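# Flip a clear plastic sheet across an open card holder

## Task

In the open card holder, a clear plastic sheet is bound at the spine like a page and currently rests on the pages of the half that has the strap. Turn this sheet over so it ends up on the opposite half, lying flat and fully spread. The card holder must stay open and flat on the table throughout and at the end. Never lift a stack of pages, or the whole holder, to a steep angle; doing so means failure. Shortly after you stop, everything must be at rest, and the result only counts if it stays in place without the robot touching it. Release everything and move the grippers away at the end. Do not push or knock any rigid object off the table.

## Robot and tools

Robot: two arms, left_arm and right_arm, each with six joints and a parallel gripper. The names are labels only; they do not match left or right in any picture.

Frame: every position in results uses one scene frame. The origin sits on the tabletop midway between the arms, +z is up, +x points out across the table, and left_arm stands on the +y side. Arm bases may be tilted. Mounting plates and the metal frame behind the arms are fixed obstacles; a "too close" warning counts a plate and its side of the frame as part of that arm. Reported hand positions can be slightly wrong, more so when the arm reaches far.

execute_actions takes "actions", a list holding one item or nothing, and an optional "pictures" boolean (images come by default).
- Empty list: just reports the current state.
- Motion: {"rows": [...], "steps": n}, n from 1 to 15 (15 if omitted); each step lasts 1/30 s. Each row drives one step; if there are fewer rows than steps, the last row repeats.
- Wait: {"steps": n} without rows, n up to 300; it returns once n steps have passed since the previous result, counting your reply time.
A refused call moves nothing.

Each row is a single list of 14 numbers covering both arms, always all 14 even if one arm stays still: left_arm waist, shoulder, elbow, wrist pitch, wrist yaw, wrist roll, opening, then the same seven for right_arm. The six joint values are absolute target angles in radians, in the same form as the Joint positions line, not offsets. Stated ranges per arm: waist -2.618 to 3.054, shoulder 0.000 to 3.142, elbow 0.000 to 3.142, wrist pitch -1.571 to 1.571, wrist yaw -1.571 to 1.571, wrist roll -2.094 to 2.094. True ends may differ by up to 0.036 rad. A target more than 0.036 rad outside a range, and farther out than the joint's last reported angle, gets the call refused; a target beyond the real end is clipped to it, and the result may then say "joint sent to its limit" (possibly about an earlier move). Missing that line does not prove more travel is available.
Opening is an absolute value from -1 (closed) to +1 (fully open, 0.094 m pad gap). Between the extremes the fingers go to where grip_measured would read that number. To hold something, command about 0.03 below its grip_measured; less margin grips gentler. Each finger pad pushes at most about 50 to 62 N, less on parts under roughly 2 mm thick (such as the plastic sheet), and can spike briefly on first contact. Readings can be off by about 1 mm per gripper.

Motion limits: each step, the target sent to a joint stays within a fixed distance of its measured angle (waist 0.202, shoulder 0.258, elbow 0.238, wrist pitch 0.573, wrist yaw and roll 0.522 rad), and all of an arm's targets are scaled back if they would move the gripper more than 70 mm from where it is. Far goals therefore take several calls. Between calls, arms keep moving to the last row sent, until they nearly stop or a step is HELD; after that only a new action moves them further. Fingers already moving finish their motion.

Result lines: the state line gives, per arm, end_effector_position (metres) and end_effector_quat_wxyz in the scene frame. The gripper's fingers point along its +z axis and close along its y axis; the reported point lies between the pads, about 1 cm behind the tips. Joint positions and Joint velocities list each arm's joints in order (rad, rad/s) and then the pad gap (m, m/s). grip_measured is the finger opening on the command scale. "joint command not followed" means a clearance check altered or blocked some joint targets; the rest of the row still ran. HELD marks steps where your row was partly or fully not sent. MOTOR HOT appears from 75 °C; at 90 °C that arm halts for 10 s, and at 100 °C it goes limp and drops; both are reported as OVER-TEMPERATURE FAULT. Holding loads heats motors, so avoid long holds.

Cameras: cam_high, cam_low, cam_left_wrist, cam_right_wrist, all 504x504, delivered in that order. Calibration (K, distortion, T_world_to_cam) is given per camera and may be off by a few degrees and millimetres; wrist camera poses follow the arm's joint readings.

zoom_image: {"camera": name, "region": [x0, y0, x1, y1]} in pixels of that camera's latest image, origin top-left, region no larger than 504 by 504. It returns a closer view.

finished_scene: {"scene": n} with the current scene's number ends it permanently and reports success; the result then gives the next task. Replying without any tool call ends everything.

Avoid: raising the page stack or holder steeply, sliding the holder, knocking rigid items off the table, arms striking or pressing each other, hard pushes, slams and drops. Finish with grippers open and clear so all items settle on their own.

Each tool is called after "Request:" as name(argument=value, ...) on one line, values as JSON.

## Session

Request:
execute_actions(actions=[])

Scene clock: 0.00 s of 4800.00 s.
left_arm: end_effector_position=(+0.4519, +0.3792, +0.1913) grip_measured=+1.000 end_effector_quat_wxyz=(+0.374, +0.055, +0.926, -0.023) | right_arm: end_effector_position=(+0.4076, -0.3556, +0.1995) grip_measured=+1.000 end_effector_quat_wxyz=(+0.392, -0.023, +0.919, +0.017)
Joint positions: left_arm=[ 0.255  0.854  0.831 -0.375  0.124  0.277  0.094] | right_arm=[-0.272  0.848  0.833 -0.345 -0.15  -0.261  0.094]
Joint velocities: left_arm=[ 0.002 -0.012 -0.012 -0.022  0.095 -0.007  0.   ] | right_arm=[ 0.007 -0.002 -0.012 -0.051  0.022 -0.022  0.   ]

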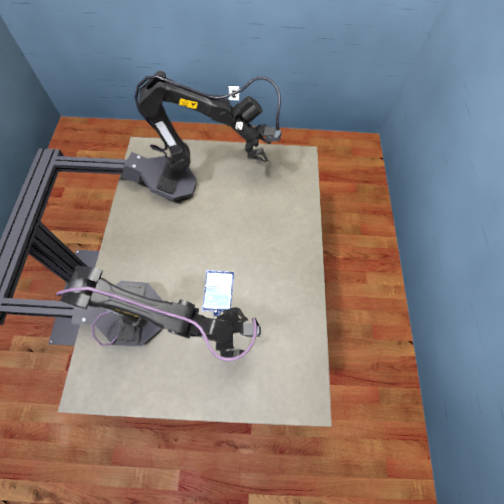

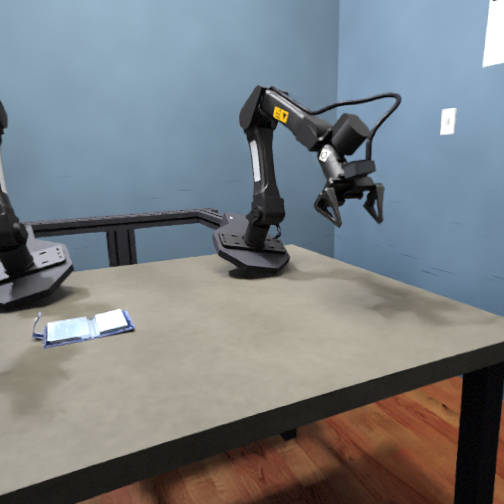

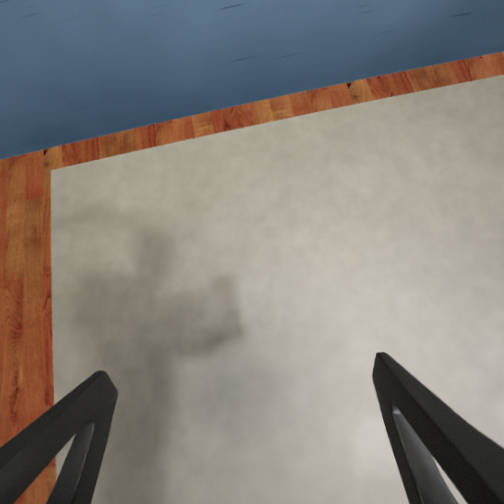

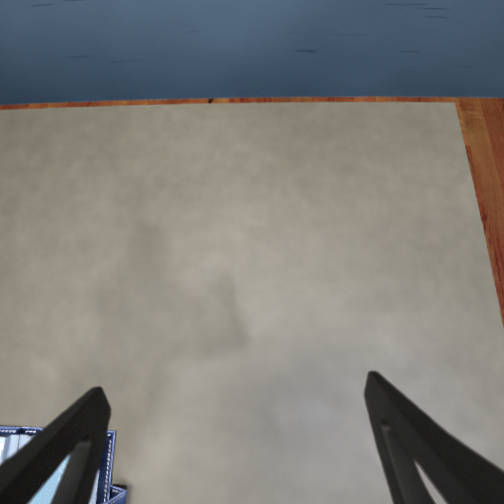

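Request:
zoom_image(camera="cam_low", region=[20,290,150,360])

Request:
zoom_image(camera="cam_high", region=[180,255,260,335])

Request:
execute_actions(actions=[{"rows":[[0.255,0.854,0.831,-0.375,0.124,0.277,1,0,0.848,0.833,-0.8,0,0,1]]}], pictures=false)

Request:
execute_actions(actions=[{"steps":15}])

Region (20, 290, 150, 360) of cam_low's 504x504 image, scaled by 3.877, with more detail than that image has; it fills the top 271 rows of this view, and the rest is white.

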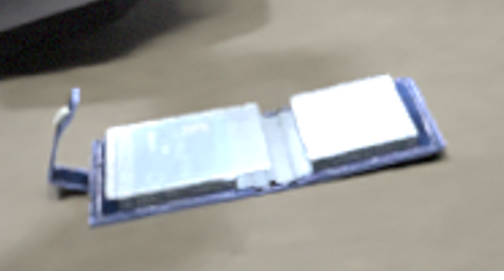

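Region (180, 255, 260, 335) of cam_high's 504x504 image, scaled by 6.300, with more detail than that image has.

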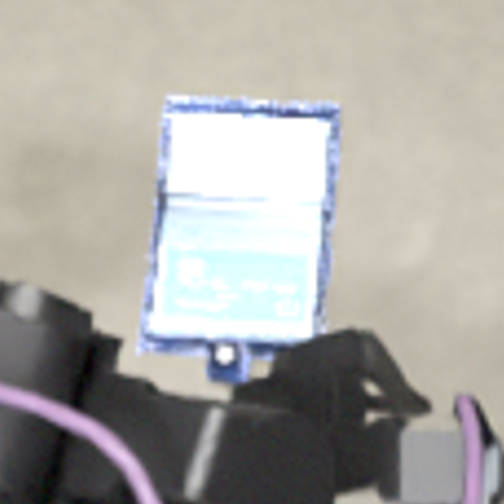

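Scene clock: 11.30 s of 4800.00 s.
left_arm: end_effector_position=(+0.4517, +0.3794, +0.1911) grip_measured=+1.000 end_effector_quat_wxyz=(+0.373, +0.054, +0.926, -0.023) | right_arm: end_effector_position=(+0.3265, -0.2838, +0.1535) grip_measured=+1.000 end_effector_quat_wxyz=(+0.192, +0.005, +0.976, +0.106)
Joint positions: left_arm=[ 0.255  0.854  0.831 -0.376  0.123  0.277  0.094] | right_arm=[-0.003  0.848  0.839 -0.771 -0.012 -0.014  0.094]
Joint velocities: left_arm=[-0.002 -0.002 -0.007 -0.081  0.037 -0.051  0.   ] | right_arm=[-0.007  0.012 -0.007 -0.11  -0.022  0.125  0.   ]
Steps of this call (steps 1 to 90: nothing new was sent; then 7.80 s passed at rest; steps 91 to 105: all 15 steps of this action). Readings (joint positions):
91: left_arm=[0.255 0.854 0.831 -0.375 0.124 0.277] | right_arm=[-0.249 0.848 0.836 -0.376 -0.122 -0.231]
92: left_arm=[0.255 0.854 0.831 -0.375 0.124 0.277] | right_arm=[-0.193 0.848 0.839 -0.431 -0.093 -0.190]
94: left_arm=[0.255 0.854 0.831 -0.376 0.123 0.277] | right_arm=[-0.069 0.848 0.839 -0.554 -0.066 -0.125]
98: left_arm=[0.255 0.854 0.831 -0.376 0.123 0.277] | right_arm=[-0.003 0.848 0.839 -0.703 -0.041 -0.054]
105: the state above

Scene clock: 11.80 s of 4800.00 s.
left_arm: end_effector_position=(+0.4517, +0.3794, +0.1911) grip_measured=+1.000 end_effector_quat_wxyz=(+0.373, +0.054, +0.926, -0.023) | right_arm: end_effector_position=(+0.3236, -0.2846, +0.1522) grip_measured=+1.000 end_effector_quat_wxyz=(+0.186, +0.010, +0.977, +0.104)
Joint positions: left_arm=[ 0.255  0.854  0.831 -0.376  0.123  0.277  0.094] | right_arm=[-0.003  0.848  0.839 -0.784 -0.006 -0.004  0.094]
Joint velocities: left_arm=[-0.002  0.002 -0.002  0.022  0.007 -0.066  0.   ] | right_arm=[ 0.012 -0.002  0.002  0.007  0.007 -0.095  0.   ]
Steps of this call (steps 1 to 15: the robot went on to your last target). Readings (joint positions):
1: left_arm=[0.255 0.854 0.831 -0.376 0.123 0.277] | right_arm=[-0.003 0.848 0.839 -0.774 -0.011 -0.012]
2: left_arm=[0.255 0.854 0.831 -0.376 0.123 0.277] | right_arm=[-0.003 0.848 0.839 -0.776 -0.010 -0.010]
4: left_arm=[0.255 0.854 0.831 -0.376 0.123 0.277] | right_arm=[-0.003 0.848 0.839 -0.780 -0.008 -0.008]
8: left_arm=[0.255 0.854 0.831 -0.376 0.123 0.277] | right_arm=[-0.003 0.848 0.839 -0.782 -0.007 -0.005]
15: the state above
camera_calibration (this result's frames):
cam_left_wrist: T_world_to_cam=[[-0.193421, -0.978498, -0.071618, 0.462896], [-0.953333, 0.204691, -0.221939, 0.439677], [0.231827, 0.0253481, -0.972427, 0.166471], [0, 0, 0, 1]] pos_world=[0.4701, 0.358726, 0.292614]
cam_right_wrist: T_world_to_cam=[[-0.0571523, -0.980358, -0.188765, -0.235673], [-0.991689, 0.0339156, 0.124111, 0.365415], [-0.115271, 0.194289, -0.974148, 0.347537], [0, 0, 0, 1]] pos_world=[0.38897, -0.31096, 0.248714]

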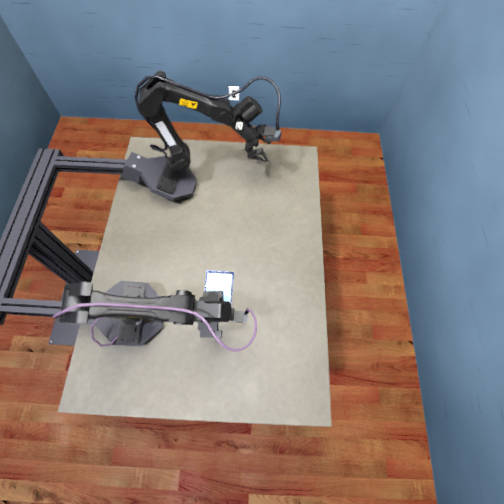

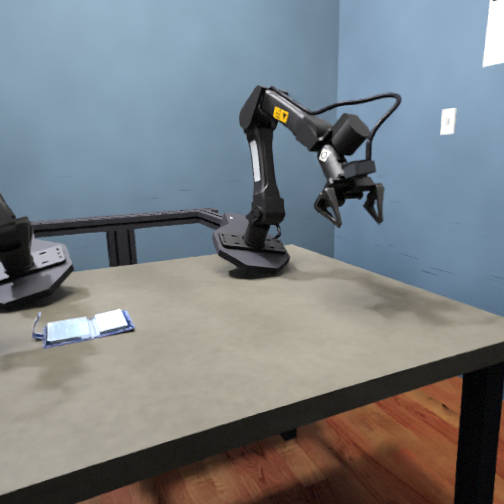

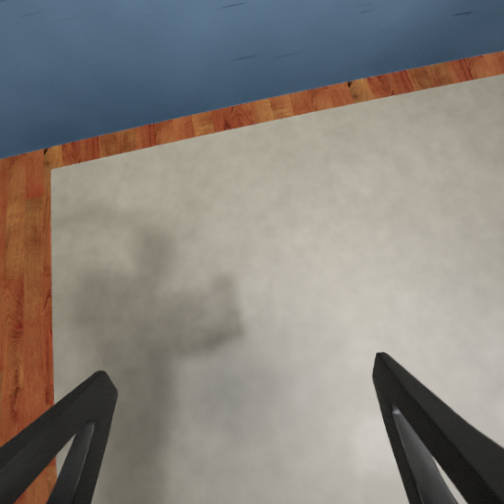

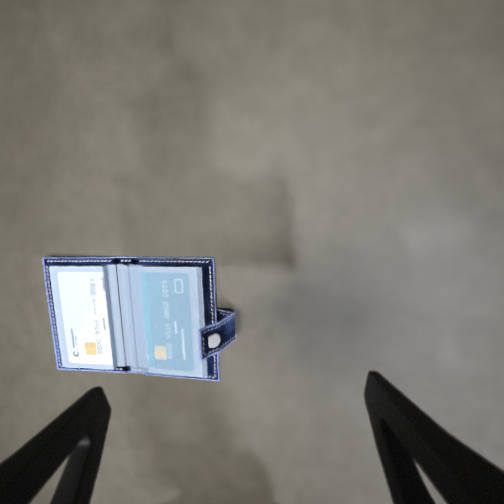

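Request:
execute_actions(actions=[{"rows":[[0.255,0.854,0.831,-0.375,0.124,0.277,1,0.25,1.1,0.9,-0.75,0,0.2,0.1]]}], pictures=false)

Request:
execute_actions(actions=[{"steps":15}])

Request:
zoom_image(camera="cam_right_wrist", region=[100,200,400,500])

Scene clock: 22.07 s of 4800.00 s.
left_arm: end_effector_position=(+0.4516, +0.3794, +0.1910) grip_measured=+1.000 end_effector_quat_wxyz=(+0.373, +0.054, +0.926, -0.023) | right_arm: end_effector_position=(+0.3266, -0.2033, +0.1205) grip_measured=+0.102 end_effector_quat_wxyz=(+0.093, -0.013, +0.981, +0.173)
Joint positions: left_arm=[ 0.255  0.854  0.831 -0.377  0.123  0.277  0.094] | right_arm=[ 0.248  1.118  0.894 -0.745 -0.003  0.19   0.052]
Joint velocities: left_arm=[ 0.007 -0.012 -0.002 -0.037 -0.051  0.007  0.   ] | right_arm=[ 0.007  0.012 -0.007  0.022 -0.037  0.022  0.   ]
Steps of this call (steps 1 to 15: the robot went on to your last target; steps 16 to 90: nothing new was sent; then 6.77 s passed at rest; steps 91 to 105: all 15 steps of this action). Readings (joint positions):
91: left_arm=[0.255 0.854 0.831 -0.376 0.123 0.277] | right_arm=[0.024 0.870 0.847 -0.790 0.010 0.026]
92: left_arm=[0.255 0.854 0.831 -0.376 0.123 0.277] | right_arm=[0.089 0.923 0.870 -0.788 0.016 0.062]
94: left_arm=[0.255 0.854 0.831 -0.377 0.123 0.277] | right_arm=[0.203 1.043 0.894 -0.748 0.007 0.110]
98: left_arm=[0.255 0.854 0.831 -0.377 0.123 0.277] | right_arm=[0.248 1.120 0.894 -0.746 -0.003 0.160]
105: the state above

Scene clock: 22.57 s of 4800.00 s.
left_arm: end_effector_position=(+0.4516, +0.3794, +0.1910) grip_measured=+1.000 end_effector_quat_wxyz=(+0.373, +0.054, +0.926, -0.023) | right_arm: end_effector_position=(+0.3266, -0.2033, +0.1205) grip_measured=+0.102 end_effector_quat_wxyz=(+0.092, -0.009, +0.981, +0.173)
Joint positions: left_arm=[ 0.255  0.854  0.831 -0.377  0.123  0.277  0.094] | right_arm=[ 0.248  1.118  0.894 -0.745 -0.003  0.197  0.052]
Joint velocities: left_arm=[-0.002  0.002  0.007 -0.11  -0.066 -0.037  0.   ] | right_arm=[-0.012 -0.002 -0.017 -0.051  0.007  0.007 -0.   ]
Steps of this call (steps 1 to 15: the robot went on to your last target). Readings (joint positions):
1: left_arm=[0.255 0.854 0.831 -0.377 0.123 0.277] | right_arm=[0.248 1.118 0.894 -0.745 -0.003 0.191]
2: left_arm=[0.255 0.854 0.831 -0.377 0.123 0.277] | right_arm=[0.248 1.118 0.894 -0.745 -0.003 0.193]
4: left_arm=[0.255 0.854 0.831 -0.377 0.123 0.277] | right_arm=[0.248 1.118 0.894 -0.745 -0.003 0.194]
8: left_arm=[0.255 0.854 0.831 -0.377 0.123 0.277] | right_arm=[0.248 1.118 0.894 -0.745 -0.003 0.196]
15: the state above
All arms were judged still, so your last target was given up. Only a new action makes them travel on or press farther. Fingers that are still opening or closing keep moving.
camera_calibration (this result's frames):
cam_left_wrist: T_world_to_cam=[[-0.193486, -0.978495, -0.0714836, 0.462863], [-0.953408, 0.204714, -0.221595, 0.439561], [0.231464, 0.0252775, -0.972515, 0.166633], [0, 0, 0, 1]] pos_world=[0.470069, 0.358713, 0.292545]
cam_right_wrist: T_world_to_cam=[[-0.0210714, -0.951829, -0.305906, -0.153569], [-0.952115, -0.0742422, 0.296589, 0.313859], [-0.305013, 0.297507, -0.904686, 0.375821], [0, 0, 0, 1]] pos_world=[0.410225, -0.234679, 0.199935]

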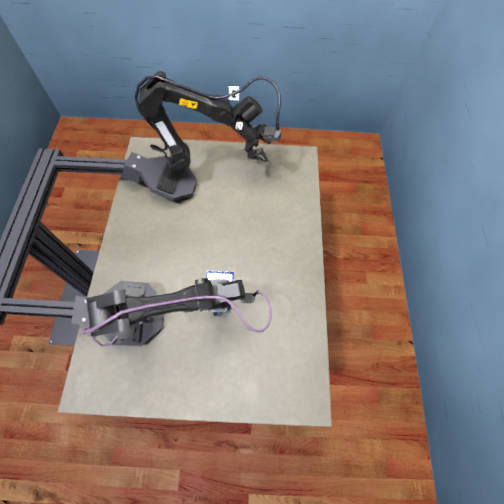

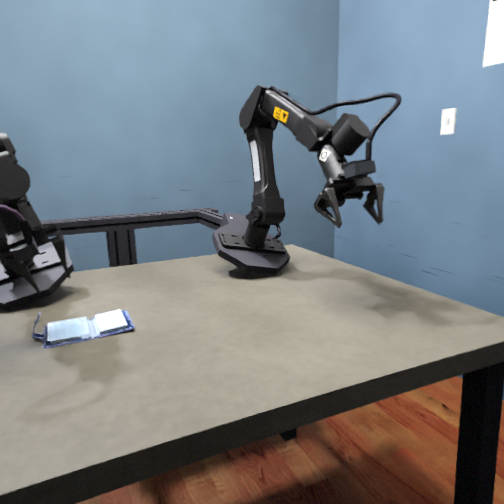

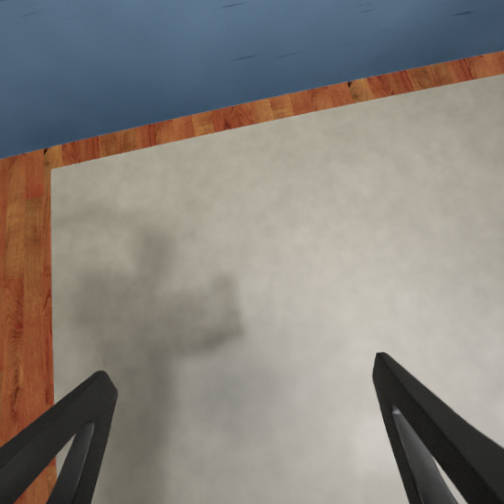

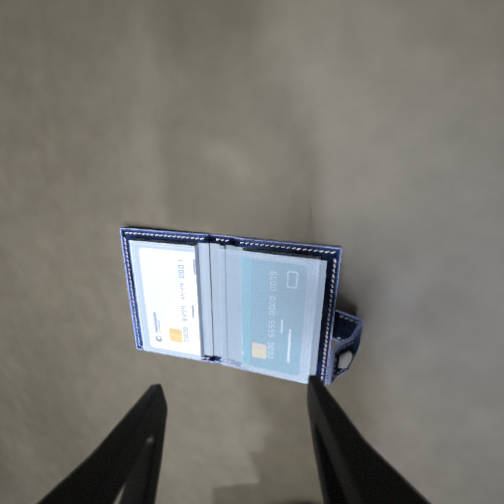

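Region (100, 200, 400, 500) of cam_right_wrist's 504x504 image, scaled by 1.680, with more detail than that image has.

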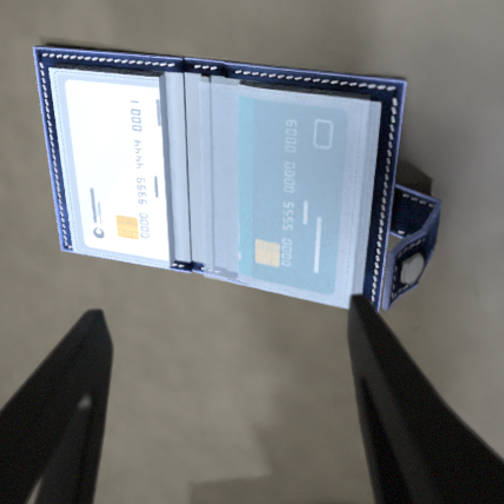

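Request:
execute_actions(actions=[{"rows":[[0.255,0.854,0.831,-0.375,0.124,0.277,1,-0.2,1.25,0.9,-0.7,-0.75,-0.15,-0.3]]}], pictures=false)

Request:
execute_actions(actions=[{"steps":20}])

Scene clock: 31.83 s of 4800.00 s.
left_arm: end_effector_position=(+0.4516, +0.3794, +0.1910) grip_measured=+1.000 end_effector_quat_wxyz=(+0.373, +0.054, +0.926, -0.023) | right_arm: end_effector_position=(+0.3454, -0.2216, +0.1124) grip_measured=-0.298 end_effector_quat_wxyz=(+0.094, +0.011, +0.916, +0.390)
Joint positions: left_arm=[ 0.255  0.854  0.831 -0.377  0.123  0.277  0.094] | right_arm=[-0.206  1.257  0.897 -0.705 -0.7   -0.126  0.033]
Joint velocities: left_arm=[ 0.007  0.022 -0.012 -0.037 -0.066 -0.022  0.   ] | right_arm=[ 0.007  0.012  0.007 -0.081 -0.271 -0.154  0.001]
Steps of this call (steps 1 to 90: nothing new was sent; then 5.77 s passed at rest; steps 91 to 105: all 15 steps of this action). Readings (joint positions):
91: left_arm=[0.255 0.854 0.831 -0.377 0.123 0.277] | right_arm=[0.217 1.128 0.894 -0.744 -0.078 0.150]
92: left_arm=[0.255 0.854 0.831 -0.377 0.123 0.277] | right_arm=[0.154 1.151 0.897 -0.734 -0.187 0.090]
94: left_arm=[0.255 0.854 0.831 -0.377 0.123 0.277] | right_arm=[0.011 1.213 0.897 -0.716 -0.375 0.006]
98: left_arm=[0.255 0.854 0.831 -0.377 0.123 0.277] | right_arm=[-0.196 1.257 0.897 -0.710 -0.573 -0.078]
105: the state above

Scene clock: 32.50 s of 4800.00 s.
left_arm: end_effector_position=(+0.4516, +0.3794, +0.1910) grip_measured=+1.000 end_effector_quat_wxyz=(+0.373, +0.054, +0.926, -0.023) | right_arm: end_effector_position=(+0.3458, -0.2178, +0.1167) grip_measured=-0.298 end_effector_quat_wxyz=(+0.099, +0.005, +0.909, +0.404)
Joint positions: left_arm=[ 0.255  0.854  0.831 -0.377  0.123  0.277  0.094] | right_arm=[-0.206  1.257  0.897 -0.705 -0.732 -0.139  0.033]
Joint velocities: left_arm=[-0.027  0.007  0.007 -0.007  0.051  0.007  0.   ] | right_arm=[-0.017 -0.012  0.027  0.037 -0.007 -0.051 -0.   ]
Steps of this call (steps 1 to 20: the robot went on to your last target). Readings (joint positions):
1: left_arm=[0.255 0.854 0.831 -0.377 0.123 0.277] | right_arm=[-0.206 1.257 0.897 -0.705 -0.707 -0.129]
2: left_arm=[0.255 0.854 0.831 -0.377 0.123 0.277] | right_arm=[-0.206 1.257 0.897 -0.705 -0.713 -0.131]
4: left_arm=[0.255 0.854 0.831 -0.377 0.123 0.277] | right_arm=[-0.206 1.257 0.897 -0.705 -0.720 -0.134]
8: left_arm=[0.255 0.854 0.831 -0.377 0.123 0.277] | right_arm=[-0.206 1.257 0.897 -0.705 -0.728 -0.137]
20: the state above
camera_calibration (this result's frames):
cam_left_wrist: T_world_to_cam=[[-0.193486, -0.978495, -0.0714836, 0.462863], [-0.953408, 0.204714, -0.221595, 0.439561], [0.231464, 0.0252775, -0.972515, 0.166633], [0, 0, 0, 1]] pos_world=[0.470069, 0.358713, 0.292545]
cam_right_wrist: T_world_to_cam=[[-0.00136002, -0.699236, -0.71489, -0.0722616], [-0.954554, -0.212154, 0.209325, 0.313161], [-0.298035, 0.682685, -0.66717, 0.436314], [0, 0, 0, 1]] pos_world=[0.428867, -0.281955, 0.173884]

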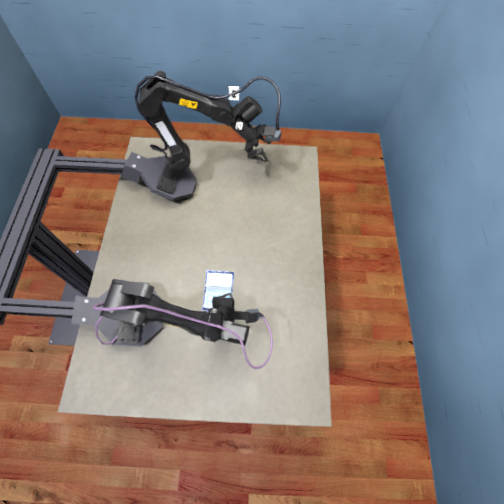

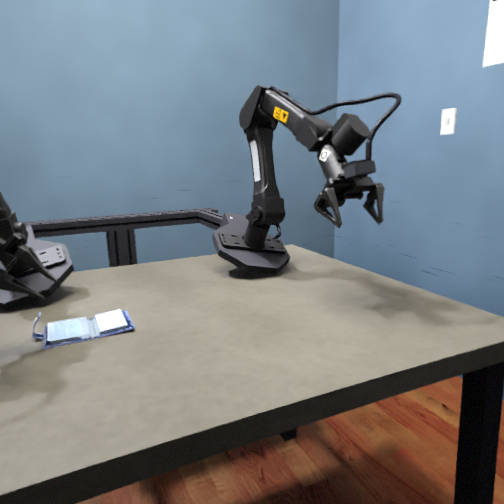

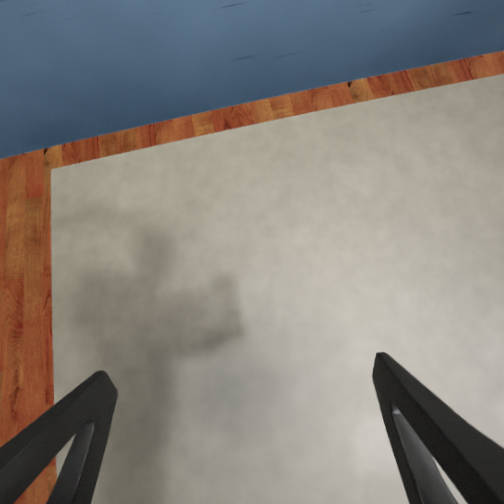

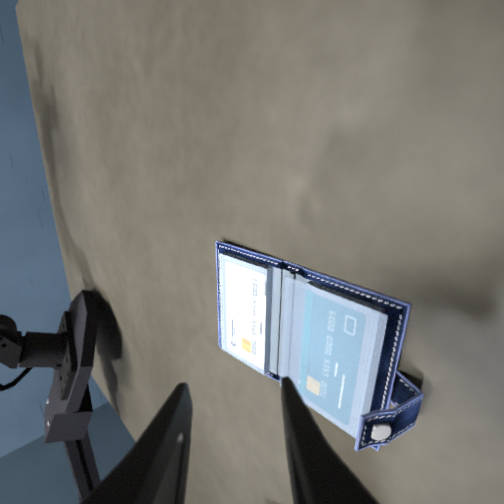

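Request:
execute_actions(actions=[{"rows":[[0.255,0.854,0.831,-0.375,0.124,0.277,1,-0.22,1.32,0.9,-0.7,-0.75,-0.2,-0.3],[0.255,0.854,0.831,-0.375,0.124,0.277,1,-0.24,1.38,0.9,-0.7,-0.75,-0.2,-0.3],[0.255,0.854,0.831,-0.375,0.124,0.277,1,-0.26,1.45,0.9,-0.68,-0.75,-0.2,-0.3]]}])

Scene clock: 42.87 s of 4800.00 s.
left_arm: end_effector_position=(+0.4516, +0.3794, +0.1910) grip_measured=+1.000 end_effector_quat_wxyz=(+0.373, +0.054, +0.926, -0.023) | right_arm: end_effector_position=(+0.3342, -0.2240, +0.0620) grip_measured=-0.298 end_effector_quat_wxyz=(+0.029, +0.033, +0.912, +0.409)
Joint positions: left_arm=[ 0.255  0.854  0.831 -0.377  0.123  0.277  0.094] | right_arm=[-0.257  1.46   0.898 -0.686 -0.736 -0.187  0.033]
Joint velocities: left_arm=[ 0.007 -0.012 -0.012 -0.037  0.007 -0.007  0.   ] | right_arm=[-0.002 -0.002  0.002  0.037 -0.037 -0.037 -0.001]
Steps of this call (steps 1 to 15: the robot went on to your last target; steps 16 to 90: nothing new was sent; then 6.87 s passed at rest; steps 91 to 105: all 15 steps of this action). Readings (joint positions):
91: left_arm=[0.255 0.854 0.831 -0.377 0.123 0.277] | right_arm=[-0.207 1.261 0.897 -0.705 -0.734 -0.146]
92: left_arm=[0.255 0.854 0.831 -0.377 0.123 0.277] | right_arm=[-0.211 1.275 0.897 -0.704 -0.739 -0.155]
94: left_arm=[0.255 0.854 0.831 -0.377 0.123 0.277] | right_arm=[-0.233 1.343 0.898 -0.693 -0.745 -0.169]
98: left_arm=[0.255 0.854 0.831 -0.377 0.123 0.277] | right_arm=[-0.257 1.458 0.898 -0.689 -0.736 -0.179]
105: the state above
camera_calibration (this result's frames):
cam_left_wrist: T_world_to_cam=[[-0.193486, -0.978495, -0.0714836, 0.462863], [-0.953408, 0.204714, -0.221595, 0.439561], [0.231464, 0.0252775, -0.972515, 0.166633], [0, 0, 0, 1]] pos_world=[0.470069, 0.358713, 0.292545]
cam_right_wrist: T_world_to_cam=[[-0.105103, -0.69035, -0.715801, -0.0789451], [-0.911158, -0.22153, 0.347442, 0.287069], [-0.398428, 0.688724, -0.605734, 0.43166], [0, 0, 0, 1]] pos_world=[0.425254, -0.2882, 0.105222]

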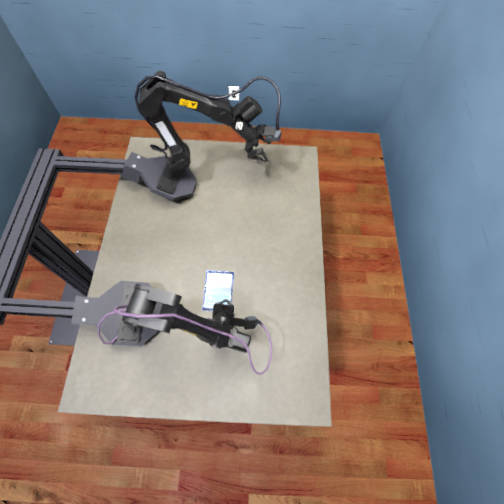

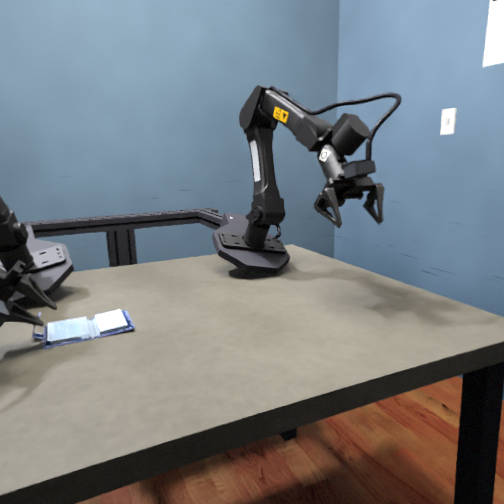

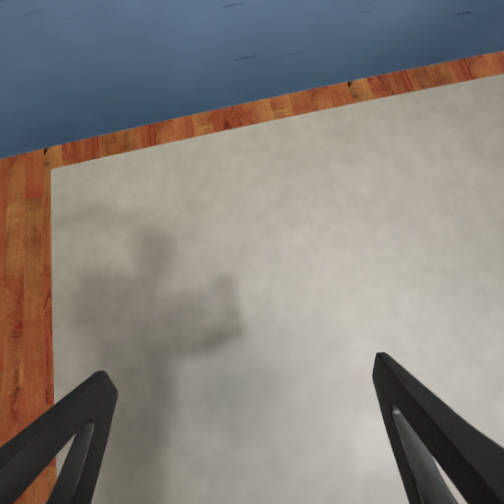

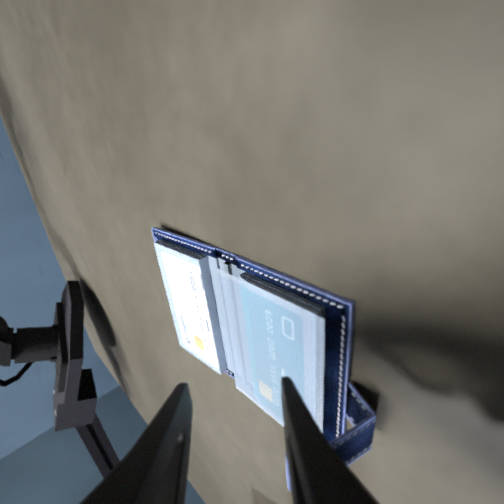

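Request:
execute_actions(actions=[{"rows":[[0.255,0.854,0.831,-0.375,0.124,0.277,1,-0.3,1.5,0.9,-0.61,-0.75,-0.23,-0.3],[0.255,0.854,0.831,-0.375,0.124,0.277,1,-0.3,1.545,0.9,-0.62,-0.75,-0.23,-0.3]]}])

Request:
zoom_image(camera="cam_low", region=[0,280,150,370])

Scene clock: 49.80 s of 4800.00 s.
left_arm: end_effector_position=(+0.4516, +0.3794, +0.1910) grip_measured=+1.000 end_effector_quat_wxyz=(+0.373, +0.054, +0.926, -0.023) | right_arm: end_effector_position=(+0.3362, -0.2342, +0.0396) grip_measured=-0.298 end_effector_quat_wxyz=(+0.028, +0.041, +0.913, +0.404)
Joint positions: left_arm=[ 0.255  0.854  0.831 -0.377  0.123  0.277  0.094] | right_arm=[-0.297  1.536  0.898 -0.635 -0.74  -0.218  0.033]
Joint velocities: left_arm=[-0.002  0.017 -0.002 -0.022  0.037  0.051  0.   ] | right_arm=[ 0.002  0.002 -0.007 -0.022 -0.022 -0.037 -0.001]
Steps of this call (steps 1 to 15: the robot went on to your last target; steps 16 to 90: nothing new was sent; then 3.43 s passed at rest; steps 91 to 105: all 15 steps of this action). Readings (joint positions):
91: left_arm=[0.255 0.854 0.831 -0.377 0.123 0.277] | right_arm=[-0.261 1.462 0.898 -0.681 -0.738 -0.193]
92: left_arm=[0.255 0.854 0.831 -0.377 0.123 0.277] | right_arm=[-0.270 1.470 0.898 -0.672 -0.740 -0.199]
94: left_arm=[0.255 0.854 0.831 -0.377 0.123 0.277] | right_arm=[-0.289 1.499 0.898 -0.652 -0.741 -0.206]
98: left_arm=[0.255 0.854 0.831 -0.377 0.123 0.277] | right_arm=[-0.297 1.536 0.898 -0.643 -0.740 -0.213]
105: the state above
camera_calibration (this result's frames):
cam_left_wrist: T_world_to_cam=[[-0.193486, -0.978495, -0.0714836, 0.462863], [-0.953408, 0.204714, -0.221595, 0.439561], [0.231464, 0.0252775, -0.972515, 0.166633], [0, 0, 0, 1]] pos_world=[0.470069, 0.358713, 0.292545]
cam_right_wrist: T_world_to_cam=[[-0.120216, -0.695265, -0.708628, -0.0981749], [-0.911227, -0.205994, 0.356696, 0.297681], [-0.393972, 0.688602, -0.608781, 0.424518], [0, 0, 0, 1]] pos_world=[0.426701, -0.299261, 0.0826875]

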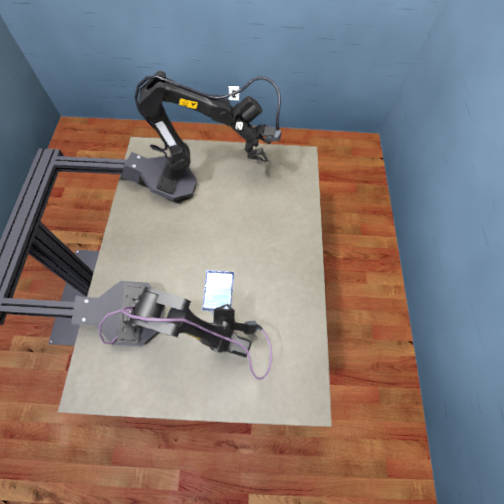

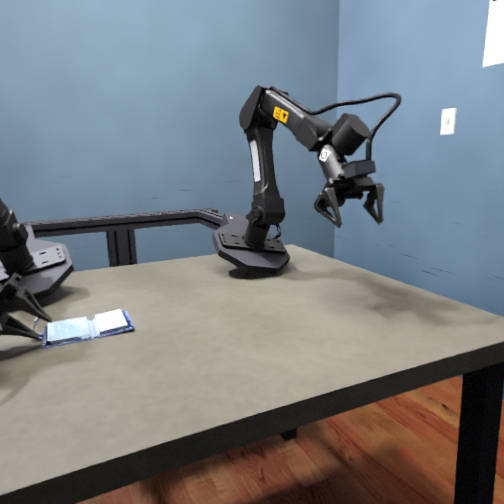

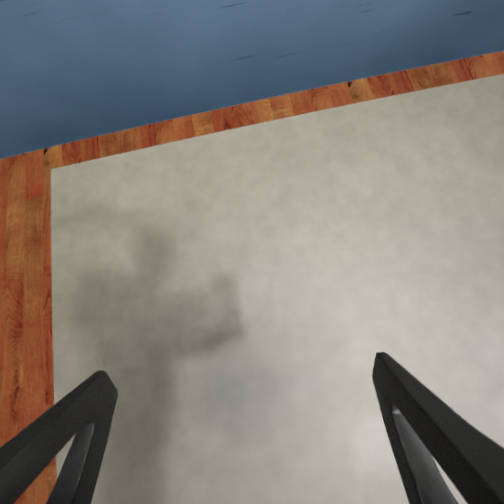

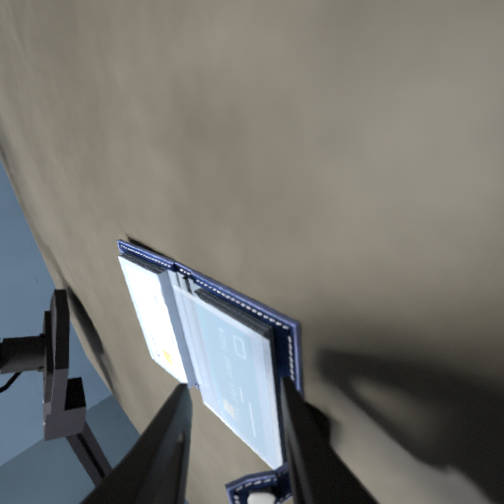

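Region (0, 280, 150, 370) of cam_low's 504x504 image, scaled by 3.360, with more detail than that image has; it fills the top 302 rows of this view, and the rest is white.

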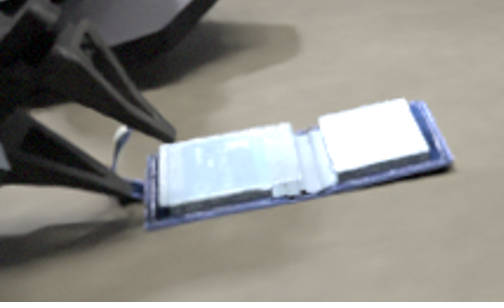

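Request:
execute_actions(actions=[{"rows":[[0.255,0.854,0.831,-0.375,0.124,0.277,1,-0.275,1.585,0.9,-0.59,-0.75,-0.23,-0.3]]}])

Request:
zoom_image(camera="cam_low", region=[0,280,150,370])

Scene clock: 54.97 s of 4800.00 s.
left_arm: end_effector_position=(+0.4516, +0.3794, +0.1910) grip_measured=+1.000 end_effector_quat_wxyz=(+0.373, +0.054, +0.926, -0.023) | right_arm: end_effector_position=(+0.3371, -0.2290, +0.0319) grip_measured=-0.298 end_effector_quat_wxyz=(+0.026, +0.034, +0.912, +0.407)
Joint positions: left_arm=[ 0.255  0.854  0.831 -0.377  0.123  0.277  0.094] | right_arm=[-0.282  1.569  0.898 -0.605 -0.74  -0.219  0.033]
Joint velocities: left_arm=[-0.002 -0.002 -0.012  0.051 -0.022  0.007  0.   ] | right_arm=[-0.002  0.007 -0.007  0.037 -0.007 -0.125  0.001]
Steps of this call (steps 1 to 15: the robot went on to your last target; steps 16 to 90: nothing new was sent; then 1.67 s passed at rest; steps 91 to 105: all 15 steps of this action). Readings (joint positions):
91: left_arm=[0.255 0.854 0.831 -0.377 0.123 0.277] | right_arm=[-0.296 1.538 0.898 -0.631 -0.740 -0.219]
92: left_arm=[0.255 0.854 0.831 -0.377 0.123 0.277] | right_arm=[-0.293 1.544 0.898 -0.624 -0.740 -0.219]
94: left_arm=[0.255 0.854 0.831 -0.377 0.123 0.277] | right_arm=[-0.285 1.558 0.898 -0.615 -0.740 -0.219]
98: left_arm=[0.255 0.854 0.831 -0.377 0.123 0.277] | right_arm=[-0.282 1.569 0.898 -0.610 -0.740 -0.219]
105: the state above
camera_calibration (this result's frames):
cam_left_wrist: T_world_to_cam=[[-0.193486, -0.978495, -0.0714836, 0.462863], [-0.953408, 0.204714, -0.221595, 0.439561], [0.231464, 0.0252775, -0.972515, 0.166633], [0, 0, 0, 1]] pos_world=[0.470069, 0.358713, 0.292545]
cam_right_wrist: T_world_to_cam=[[-0.108673, -0.692523, -0.713163, -0.103074], [-0.908816, -0.221479, 0.353555, 0.298109], [-0.402796, 0.686555, -0.605307, 0.419035], [0, 0, 0, 1]] pos_world=[0.42851, -0.293047, 0.0747386]

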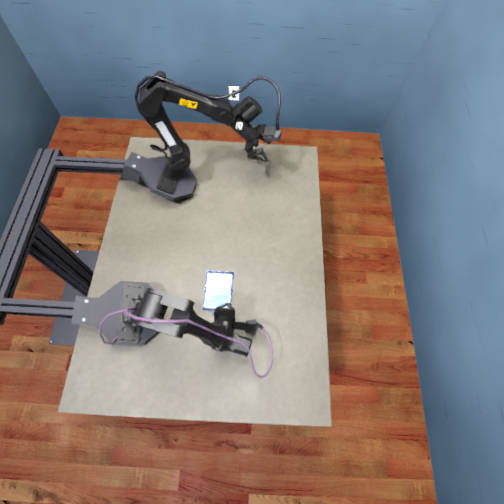

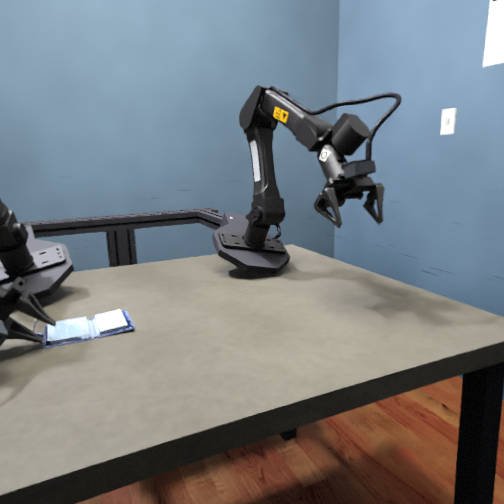

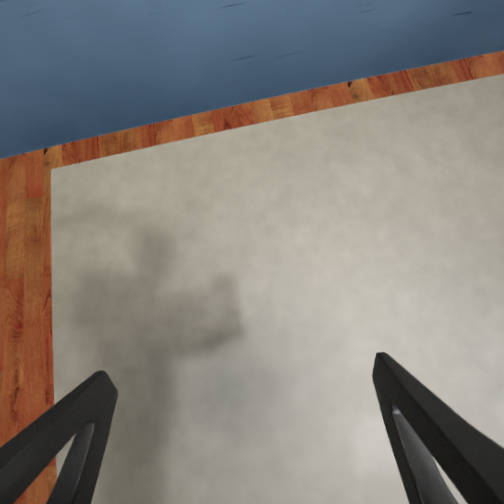

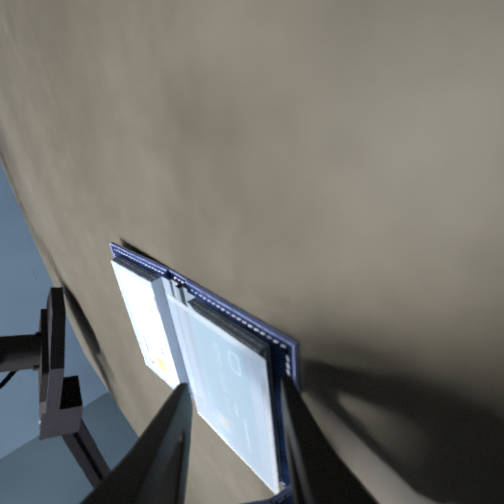

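Region (0, 280, 150, 370) of cam_low's 504x504 image, scaled by 3.360, with more detail than that image has; it fills the top 302 rows of this view, and the rest is white.

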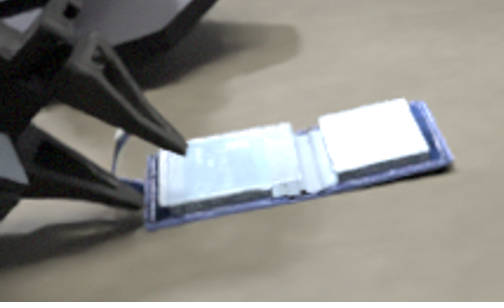

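Request:
execute_actions(actions=[{"rows":[[0.255,0.854,0.831,-0.375,0.124,0.277,1,-0.247,1.605,0.9,-0.57,-0.75,-0.23,-0.3]]}])

Request:
zoom_image(camera="cam_low", region=[0,280,150,370])

Scene clock: 58.87 s of 4800.00 s.
left_arm: end_effector_position=(+0.4516, +0.3794, +0.1910) grip_measured=+1.000 end_effector_quat_wxyz=(+0.373, +0.054, +0.926, -0.023) | right_arm: end_effector_position=(+0.3374, -0.2194, +0.0294) grip_measured=-0.298 end_effector_quat_wxyz=(+0.024, +0.020, +0.910, +0.412)
Joint positions: left_arm=[ 0.255  0.854  0.831 -0.377  0.123  0.277  0.094] | right_arm=[-0.253  1.586  0.898 -0.584 -0.739 -0.219  0.033]
Joint velocities: left_arm=[-0.007 -0.022 -0.002 -0.007  0.007 -0.037  0.   ] | right_arm=[ 0.012  0.012 -0.002 -0.037 -0.037 -0.037  0.   ]
Steps of this call (steps 1 to 15: the robot went on to your last target; steps 16 to 90: nothing new was sent; then 0.40 s passed at rest; steps 91 to 105: all 15 steps of this action). Readings (joint positions):
91: left_arm=[0.255 0.854 0.831 -0.377 0.123 0.277] | right_arm=[-0.280 1.570 0.898 -0.602 -0.739 -0.219]
92: left_arm=[0.255 0.854 0.831 -0.377 0.123 0.277] | right_arm=[-0.274 1.573 0.898 -0.597 -0.739 -0.219]
94: left_arm=[0.255 0.854 0.831 -0.377 0.123 0.277] | right_arm=[-0.259 1.580 0.898 -0.591 -0.739 -0.219]
98: left_arm=[0.255 0.854 0.831 -0.377 0.123 0.277] | right_arm=[-0.253 1.586 0.898 -0.588 -0.739 -0.219]
105: the state above
camera_calibration (this result's frames):
cam_left_wrist: T_world_to_cam=[[-0.193486, -0.978495, -0.0714836, 0.462863], [-0.953408, 0.204714, -0.221595, 0.439561], [0.231464, 0.0252775, -0.972515, 0.166633], [0, 0, 0, 1]] pos_world=[0.470069, 0.358713, 0.292545]
cam_right_wrist: T_world_to_cam=[[-0.0846317, -0.687392, -0.721339, -0.104917], [-0.905314, -0.24936, 0.343841, 0.294336], [-0.416227, 0.682138, -0.601202, 0.41444], [0, 0, 0, 1]] pos_world=[0.430088, -0.281429, 0.0722762]

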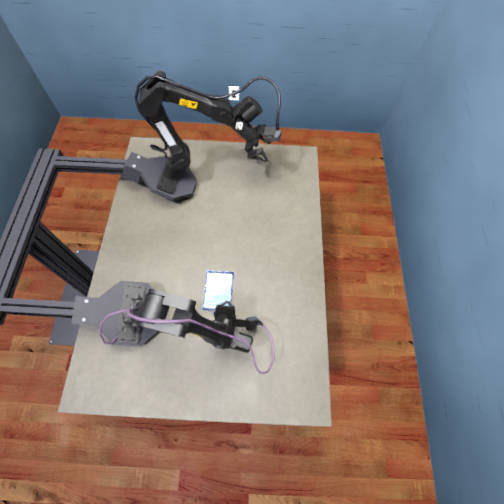

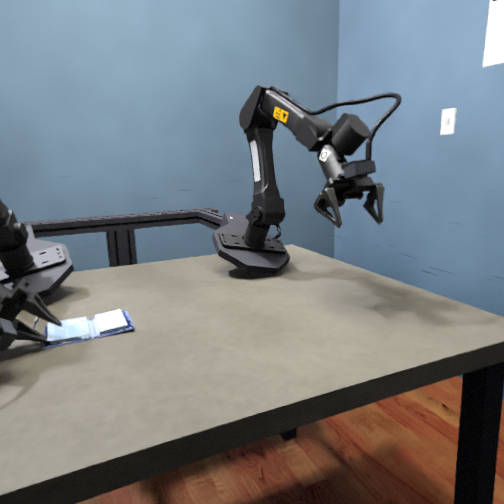

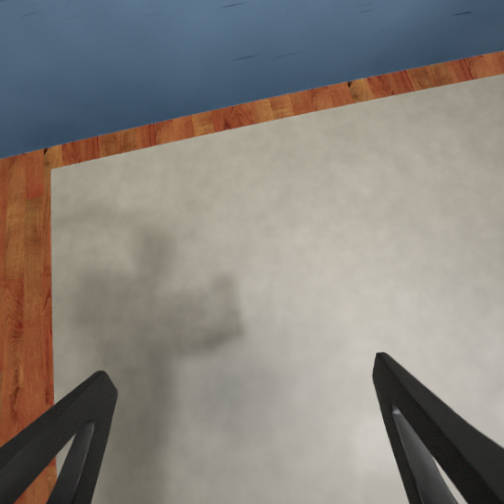

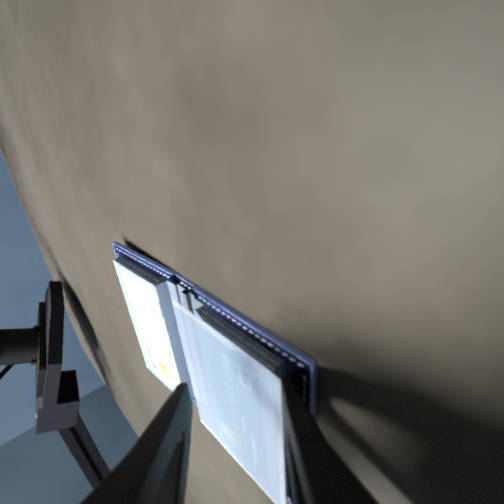

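Region (0, 280, 150, 370) of cam_low's 504x504 image, scaled by 3.360, with more detail than that image has; it fills the top 302 rows of this view, and the rest is white.

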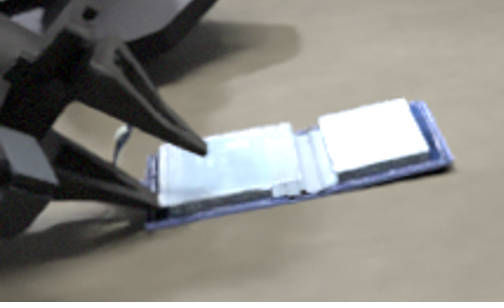

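Close to the corner; shift a bit −x while advancing.

Request:
execute_actions(actions=[{"rows":[[0.255,0.854,0.831,-0.375,0.124,0.277,1,-0.236,1.62,0.9,-0.6,-0.75,-0.23,-0.3]]}])

Request:
zoom_image(camera="cam_right_wrist", region=[200,320,380,500])

Scene clock: 63.93 s of 4800.00 s.
left_arm: end_effector_position=(+0.4516, +0.3794, +0.1910) grip_measured=+1.000 end_effector_quat_wxyz=(+0.373, +0.054, +0.926, -0.023) | right_arm: end_effector_position=(+0.3344, -0.2159, +0.0272) grip_measured=-0.298 end_effector_quat_wxyz=(+0.015, +0.020, +0.909, +0.416)
Joint positions: left_arm=[ 0.255  0.854  0.831 -0.377  0.123  0.277  0.094] | right_arm=[-0.245  1.599  0.898 -0.589 -0.74  -0.219  0.033]
Joint velocities: left_arm=[-0.007  0.002  0.007 -0.022 -0.095  0.051  0.   ] | right_arm=[-0.017  0.022  0.032  0.022 -0.022 -0.037 -0.001]
Steps of this call (steps 1 to 15: the robot went on to your last target; steps 16 to 90: nothing new was sent; then 1.57 s passed at rest; steps 91 to 105: all 15 steps of this action). Readings (joint positions):
91: left_arm=[0.255 0.854 0.831 -0.377 0.123 0.277] | right_arm=[-0.252 1.587 0.898 -0.584 -0.739 -0.219]
92: left_arm=[0.255 0.854 0.831 -0.377 0.123 0.277] | right_arm=[-0.250 1.589 0.898 -0.584 -0.739 -0.219]
94: left_arm=[0.255 0.854 0.831 -0.377 0.123 0.277] | right_arm=[-0.246 1.595 0.898 -0.587 -0.739 -0.219]
98: left_arm=[0.255 0.854 0.831 -0.377 0.123 0.277] | right_arm=[-0.245 1.599 0.898 -0.589 -0.740 -0.219]
105: the state above
camera_calibration (this result's frames):
cam_left_wrist: T_world_to_cam=[[-0.193486, -0.978495, -0.0714836, 0.462863], [-0.953408, 0.204714, -0.221595, 0.439561], [0.231464, 0.0252775, -0.972515, 0.166633], [0, 0, 0, 1]] pos_world=[0.470069, 0.358713, 0.292545]
cam_right_wrist: T_world_to_cam=[[-0.0890934, -0.682637, -0.725307, -0.101721], [-0.898058, -0.259878, 0.354903, 0.288233], [-0.430761, 0.682987, -0.589894, 0.414262], [0, 0, 0, 1]] pos_world=[0.428236, -0.277468, 0.0682969]

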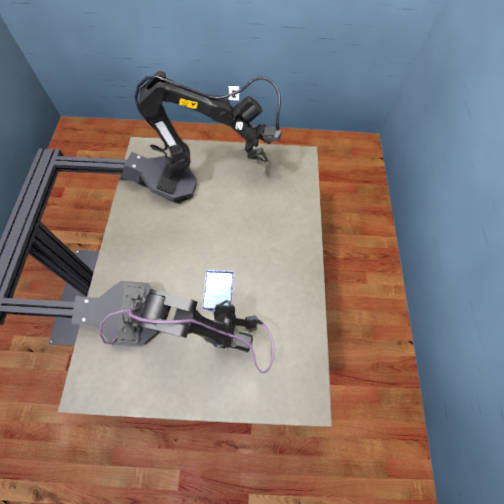

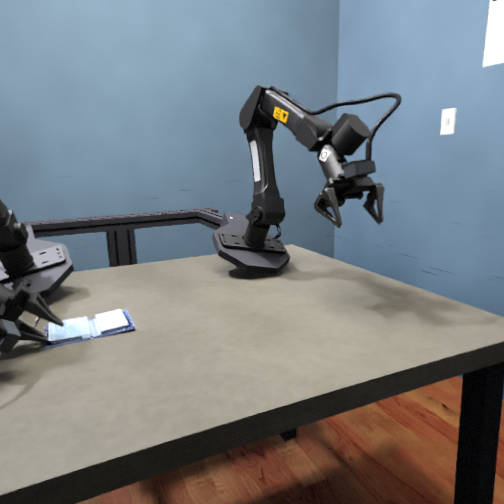

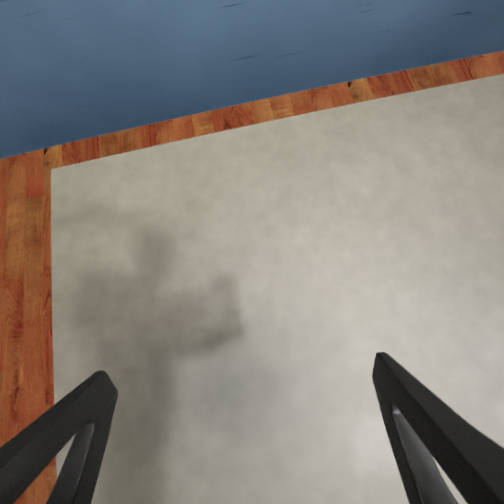

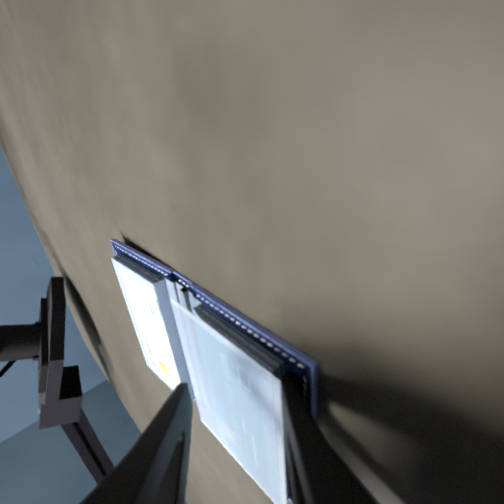

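Region (200, 320, 380, 500) of cam_right_wrist's 504x504 image, scaled by 2.800, with more detail than that image has.

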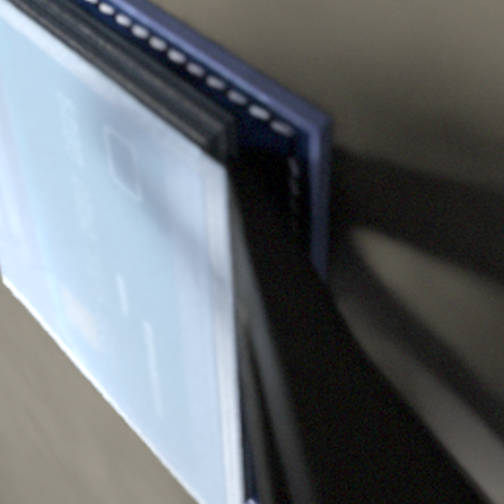

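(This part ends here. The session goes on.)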